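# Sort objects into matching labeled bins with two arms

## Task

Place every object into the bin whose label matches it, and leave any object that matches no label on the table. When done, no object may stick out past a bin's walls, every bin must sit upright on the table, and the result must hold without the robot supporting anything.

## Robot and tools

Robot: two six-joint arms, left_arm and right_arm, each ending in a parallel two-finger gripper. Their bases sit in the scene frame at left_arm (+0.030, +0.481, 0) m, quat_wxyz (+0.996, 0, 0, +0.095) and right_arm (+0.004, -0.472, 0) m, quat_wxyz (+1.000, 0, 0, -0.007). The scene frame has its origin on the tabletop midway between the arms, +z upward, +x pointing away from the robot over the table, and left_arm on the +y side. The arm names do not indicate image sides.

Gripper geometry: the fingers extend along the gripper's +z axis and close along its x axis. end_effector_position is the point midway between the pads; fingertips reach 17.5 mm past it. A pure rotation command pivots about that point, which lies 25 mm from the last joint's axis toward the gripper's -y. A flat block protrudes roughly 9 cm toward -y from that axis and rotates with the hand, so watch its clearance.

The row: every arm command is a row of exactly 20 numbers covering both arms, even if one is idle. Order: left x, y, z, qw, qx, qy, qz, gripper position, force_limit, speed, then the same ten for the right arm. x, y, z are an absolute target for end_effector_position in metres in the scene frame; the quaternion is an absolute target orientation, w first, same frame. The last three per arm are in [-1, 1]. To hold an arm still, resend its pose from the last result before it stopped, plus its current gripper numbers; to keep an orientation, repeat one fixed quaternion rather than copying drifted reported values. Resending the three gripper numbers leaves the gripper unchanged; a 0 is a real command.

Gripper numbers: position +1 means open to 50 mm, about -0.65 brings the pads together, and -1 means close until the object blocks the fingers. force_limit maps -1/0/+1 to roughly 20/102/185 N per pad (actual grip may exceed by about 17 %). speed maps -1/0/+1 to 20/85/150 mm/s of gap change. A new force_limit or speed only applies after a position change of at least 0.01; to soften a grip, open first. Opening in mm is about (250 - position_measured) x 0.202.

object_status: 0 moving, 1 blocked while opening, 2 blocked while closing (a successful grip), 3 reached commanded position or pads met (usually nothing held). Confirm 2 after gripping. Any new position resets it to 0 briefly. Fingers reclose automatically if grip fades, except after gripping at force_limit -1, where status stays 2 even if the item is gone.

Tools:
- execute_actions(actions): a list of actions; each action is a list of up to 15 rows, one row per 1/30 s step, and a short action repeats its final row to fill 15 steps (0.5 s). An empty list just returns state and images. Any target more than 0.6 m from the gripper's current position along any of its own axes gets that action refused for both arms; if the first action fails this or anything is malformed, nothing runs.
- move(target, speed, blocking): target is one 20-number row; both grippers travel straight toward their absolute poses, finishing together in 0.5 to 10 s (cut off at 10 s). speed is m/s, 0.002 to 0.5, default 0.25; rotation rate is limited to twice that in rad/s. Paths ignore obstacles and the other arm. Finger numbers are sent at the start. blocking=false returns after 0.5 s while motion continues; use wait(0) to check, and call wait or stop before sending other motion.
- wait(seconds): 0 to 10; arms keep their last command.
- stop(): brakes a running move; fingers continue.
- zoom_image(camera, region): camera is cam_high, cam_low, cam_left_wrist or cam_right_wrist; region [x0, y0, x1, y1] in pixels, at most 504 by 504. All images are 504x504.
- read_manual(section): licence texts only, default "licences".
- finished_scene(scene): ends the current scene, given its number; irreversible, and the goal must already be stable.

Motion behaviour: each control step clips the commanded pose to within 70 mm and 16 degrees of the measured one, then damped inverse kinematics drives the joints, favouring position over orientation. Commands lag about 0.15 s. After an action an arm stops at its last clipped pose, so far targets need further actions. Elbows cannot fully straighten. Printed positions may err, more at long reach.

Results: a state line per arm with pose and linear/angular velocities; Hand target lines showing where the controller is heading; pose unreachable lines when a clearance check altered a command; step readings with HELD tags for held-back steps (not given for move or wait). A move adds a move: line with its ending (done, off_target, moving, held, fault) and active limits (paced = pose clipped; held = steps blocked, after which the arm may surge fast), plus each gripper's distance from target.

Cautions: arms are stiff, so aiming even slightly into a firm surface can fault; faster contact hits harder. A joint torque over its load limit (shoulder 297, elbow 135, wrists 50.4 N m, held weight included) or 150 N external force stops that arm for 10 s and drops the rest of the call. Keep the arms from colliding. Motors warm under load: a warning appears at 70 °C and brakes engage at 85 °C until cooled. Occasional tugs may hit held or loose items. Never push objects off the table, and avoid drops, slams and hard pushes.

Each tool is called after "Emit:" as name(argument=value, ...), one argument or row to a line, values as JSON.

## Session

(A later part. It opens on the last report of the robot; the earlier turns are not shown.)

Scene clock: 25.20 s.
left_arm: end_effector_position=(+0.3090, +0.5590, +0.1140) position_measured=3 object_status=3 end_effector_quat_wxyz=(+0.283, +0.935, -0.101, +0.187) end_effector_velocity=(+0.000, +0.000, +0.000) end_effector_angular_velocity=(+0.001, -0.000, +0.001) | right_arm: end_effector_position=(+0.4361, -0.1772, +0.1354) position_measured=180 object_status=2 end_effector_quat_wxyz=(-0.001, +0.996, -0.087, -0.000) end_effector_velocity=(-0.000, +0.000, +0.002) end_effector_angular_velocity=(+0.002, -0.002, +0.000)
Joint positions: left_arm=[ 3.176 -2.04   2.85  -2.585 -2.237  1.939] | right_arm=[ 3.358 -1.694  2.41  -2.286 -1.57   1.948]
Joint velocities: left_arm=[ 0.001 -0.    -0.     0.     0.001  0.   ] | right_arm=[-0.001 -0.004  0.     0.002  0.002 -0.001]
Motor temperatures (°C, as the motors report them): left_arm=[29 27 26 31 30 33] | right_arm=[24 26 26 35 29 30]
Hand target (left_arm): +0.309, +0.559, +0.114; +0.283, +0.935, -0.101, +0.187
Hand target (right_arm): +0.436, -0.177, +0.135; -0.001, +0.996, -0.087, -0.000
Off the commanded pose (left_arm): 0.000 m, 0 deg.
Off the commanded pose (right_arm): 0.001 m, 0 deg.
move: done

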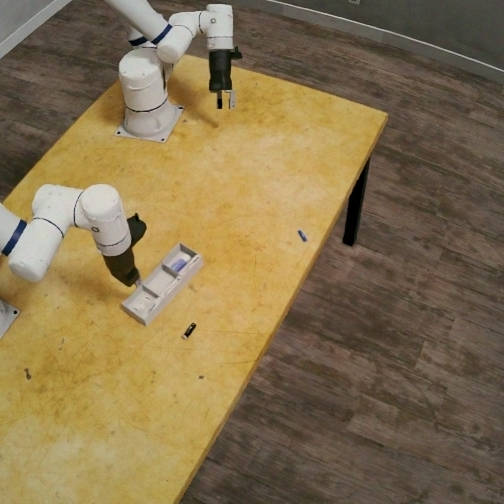

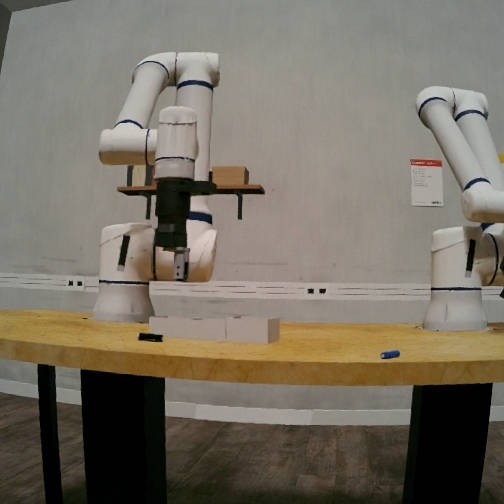

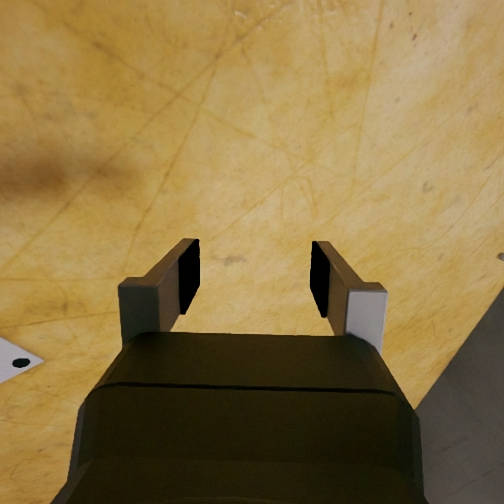

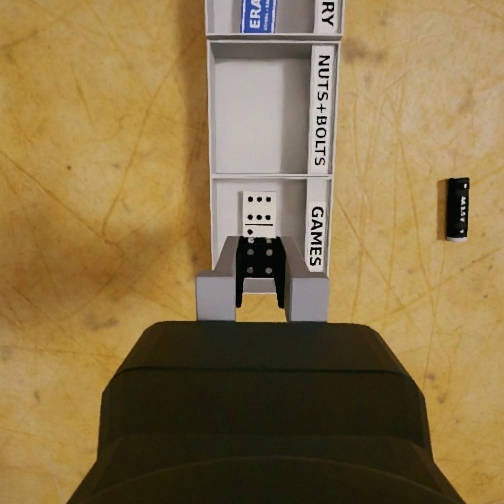

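Emit:
move(
  target=[0.309,0.559,0.114,0.283,0.935,-0.101,0.187,1,0,0,0.436,-0.178,0.0385,0,0.996,-0.087,0,-1,-0.5,0],
  speed=0.17,
)

Emit:
move(
  target=[0.309,0.559,0.114,0.283,0.935,-0.101,0.187,1,0,0,0.436,-0.178,0.0385,0,0.996,-0.087,0,0.15,-0.5,0],
)

Emit:
move(
  target=[0.309,0.559,0.114,0.283,0.935,-0.101,0.187,1,0,0,0.436,-0.178,0.11,0,0.996,-0.087,0,0.15,-0.5,0],
)

Scene clock: 26.50 s.
left_arm: end_effector_position=(+0.3090, +0.5590, +0.1140) position_measured=3 object_status=3 end_effector_quat_wxyz=(+0.283, +0.935, -0.101, +0.187) end_effector_velocity=(+0.001, +0.000, +0.000) end_effector_angular_velocity=(-0.000, +0.000, +0.000) | right_arm: end_effector_position=(+0.4356, -0.1781, +0.0389) position_measured=180 object_status=2 end_effector_quat_wxyz=(+0.000, +0.996, -0.087, -0.000) end_effector_velocity=(-0.001, +0.000, -0.003) end_effector_angular_velocity=(+0.000, +0.002, +0.000)
Joint positions: left_arm=[ 3.176 -2.04   2.85  -2.585 -2.237  1.939] | right_arm=[ 3.357 -1.51   2.492 -2.552 -1.571  1.948]
Joint velocities: left_arm=[ 0.001  0.001 -0.001  0.    -0.     0.   ] | right_arm=[ 0.     0.006  0.001 -0.005  0.001  0.   ]
Motor temperatures (°C, as the motors report them): left_arm=[29 27 26 31 30 33] | right_arm=[24 26 26 35 29 30]
Hand target (left_arm): +0.309, +0.559, +0.114; +0.283, +0.935, -0.101, +0.187
Hand target (right_arm): +0.436, -0.178, +0.039; -0.000, +0.996, -0.087, -0.000
Off the commanded pose (left_arm): 0.000 m, 0 deg.
Off the commanded pose (right_arm): 0.001 m, 0 deg.
move: done

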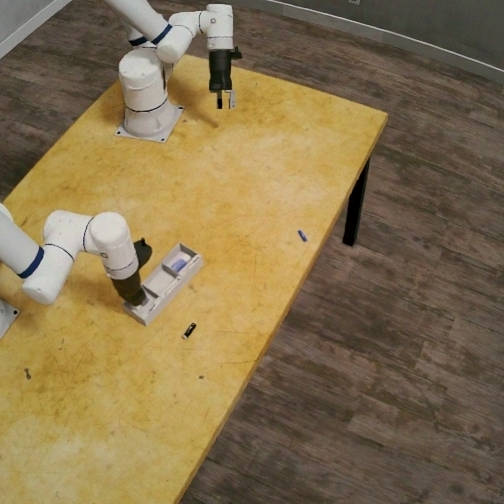

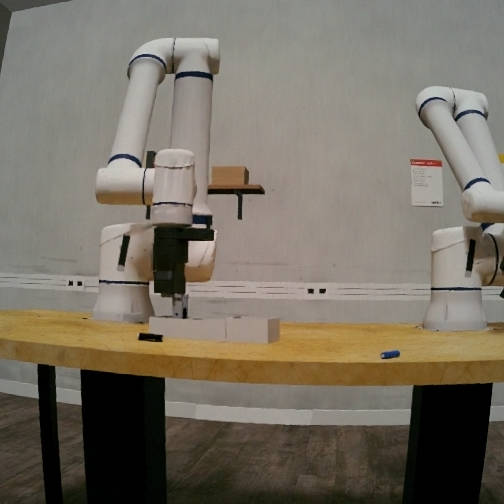

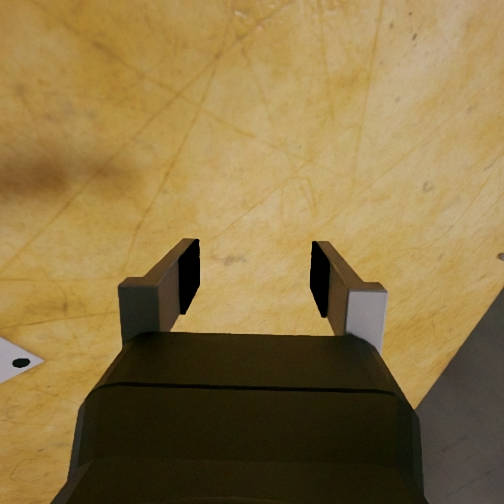

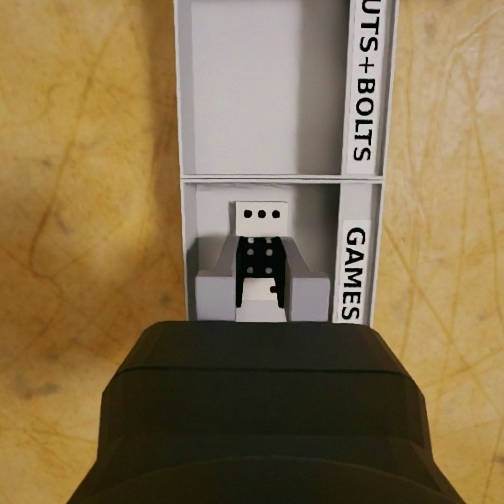

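Scene clock: 27.20 s.
left_arm: end_effector_position=(+0.3090, +0.5590, +0.1140) position_measured=3 object_status=3 end_effector_quat_wxyz=(+0.283, +0.935, -0.101, +0.187) end_effector_velocity=(+0.000, +0.000, +0.000) end_effector_angular_velocity=(+0.001, -0.000, +0.000) | right_arm: end_effector_position=(+0.4360, -0.1780, +0.0385) position_measured=130 object_status=3 end_effector_quat_wxyz=(+0.000, +0.996, -0.087, -0.000) end_effector_velocity=(+0.001, -0.000, +0.001) end_effector_angular_velocity=(-0.001, -0.003, +0.001)
Joint positions: left_arm=[ 3.176 -2.04   2.85  -2.585 -2.237  1.939] | right_arm=[ 3.357 -1.509  2.492 -2.553 -1.571  1.948]
Joint velocities: left_arm=[-0.     0.    -0.001 -0.     0.    -0.   ] | right_arm=[ 0.001 -0.001 -0.001 -0.001 -0.002 -0.   ]
Motor temperatures (°C, as the motors report them): left_arm=[29 27 26 31 30 33] | right_arm=[24 26 26 35 29 30]
Hand target (left_arm): +0.309, +0.559, +0.114; +0.283, +0.935, -0.101, +0.187
Hand target (right_arm): +0.436, -0.178, +0.039; +0.000, +0.996, -0.087, +0.000
Off the commanded pose (left_arm): 0.000 m, 0 deg.
Off the commanded pose (right_arm): 0.000 m, 0 deg.
move: done

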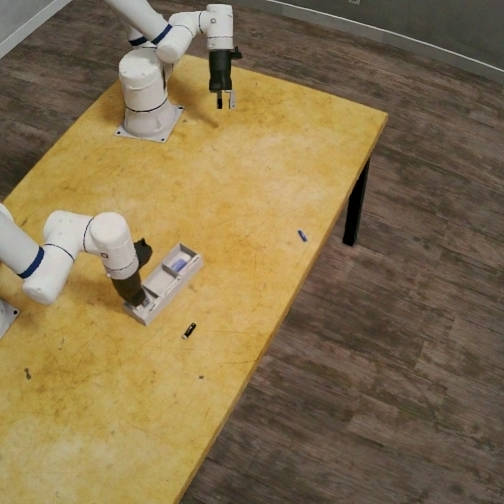

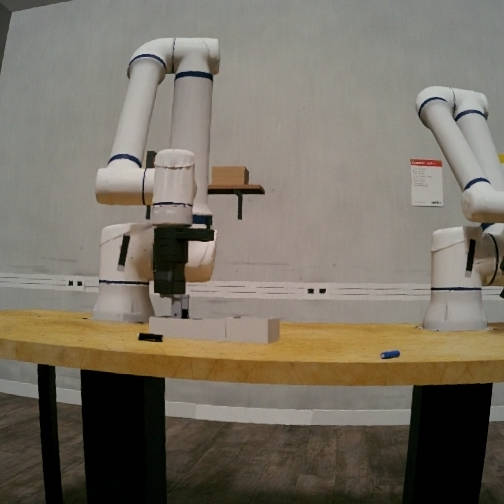

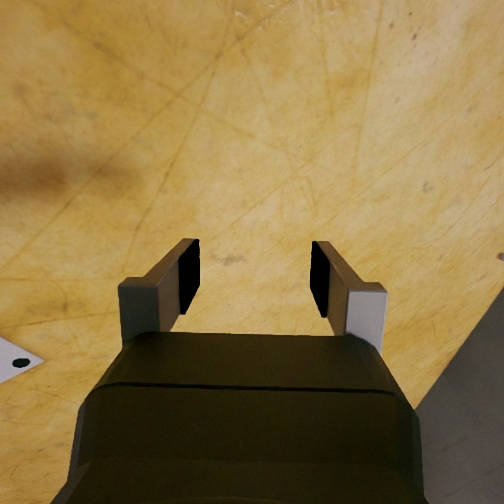

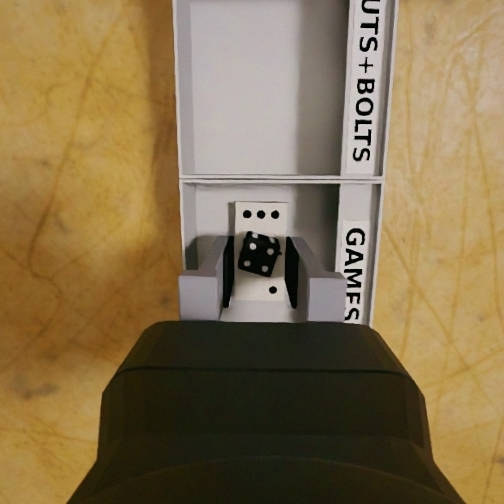

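Scene clock: 28.10 s.
left_arm: end_effector_position=(+0.3090, +0.5590, +0.1140) position_measured=3 object_status=3 end_effector_quat_wxyz=(+0.283, +0.935, -0.101, +0.187) end_effector_velocity=(-0.000, -0.001, -0.000) end_effector_angular_velocity=(+0.000, +0.001, -0.002) | right_arm: end_effector_position=(+0.4363, -0.1779, +0.1096) position_measured=130 object_status=3 end_effector_quat_wxyz=(-0.000, +0.996, -0.087, +0.000) end_effector_velocity=(+0.001, -0.001, +0.002) end_effector_angular_velocity=(-0.001, +0.000, -0.003)
Joint positions: left_arm=[ 3.176 -2.04   2.85  -2.585 -2.237  1.939] | right_arm=[ 3.357 -1.651  2.435 -2.355 -1.571  1.948]
Joint velocities: left_arm=[-0.002  0.     0.     0.     0.001 -0.   ] | right_arm=[-0.001 -0.003 -0.003  0.007 -0.001  0.002]
Motor temperatures (°C, as the motors report them): left_arm=[29 27 26 31 30 33] | right_arm=[24 26 26 35 29 30]
Hand target (left_arm): +0.309, +0.559, +0.114; +0.283, +0.935, -0.101, +0.187
Hand target (right_arm): +0.436, -0.178, +0.110; -0.000, +0.996, -0.087, +0.000
Off the commanded pose (left_arm): 0.000 m, 0 deg.
Off the commanded pose (right_arm): 0.001 m, 0 deg.
move: done

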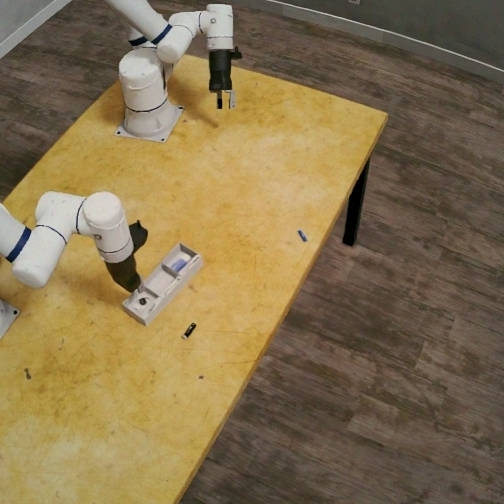

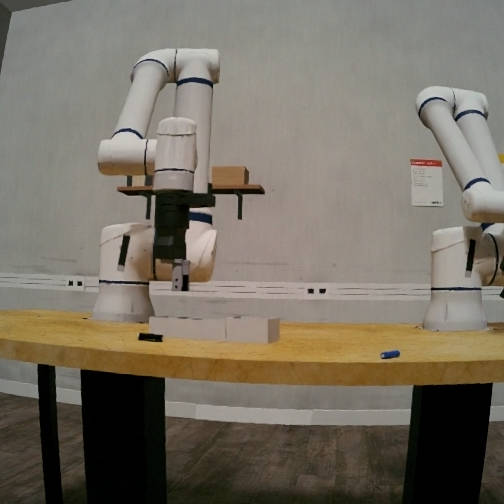

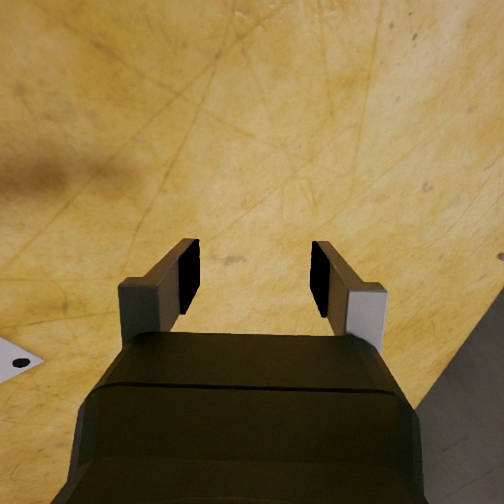

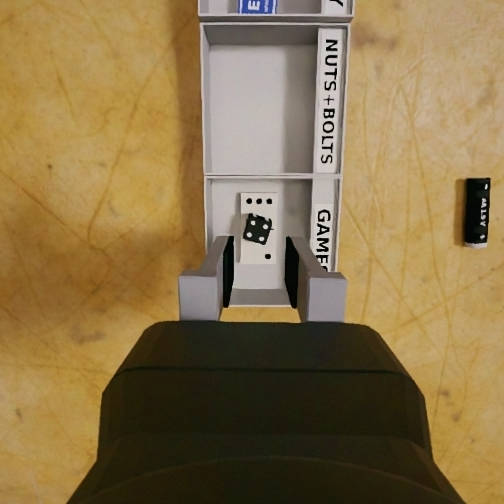

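Emit:
finished_scene(
  scene=2,
)

The scene is finished: the task was done.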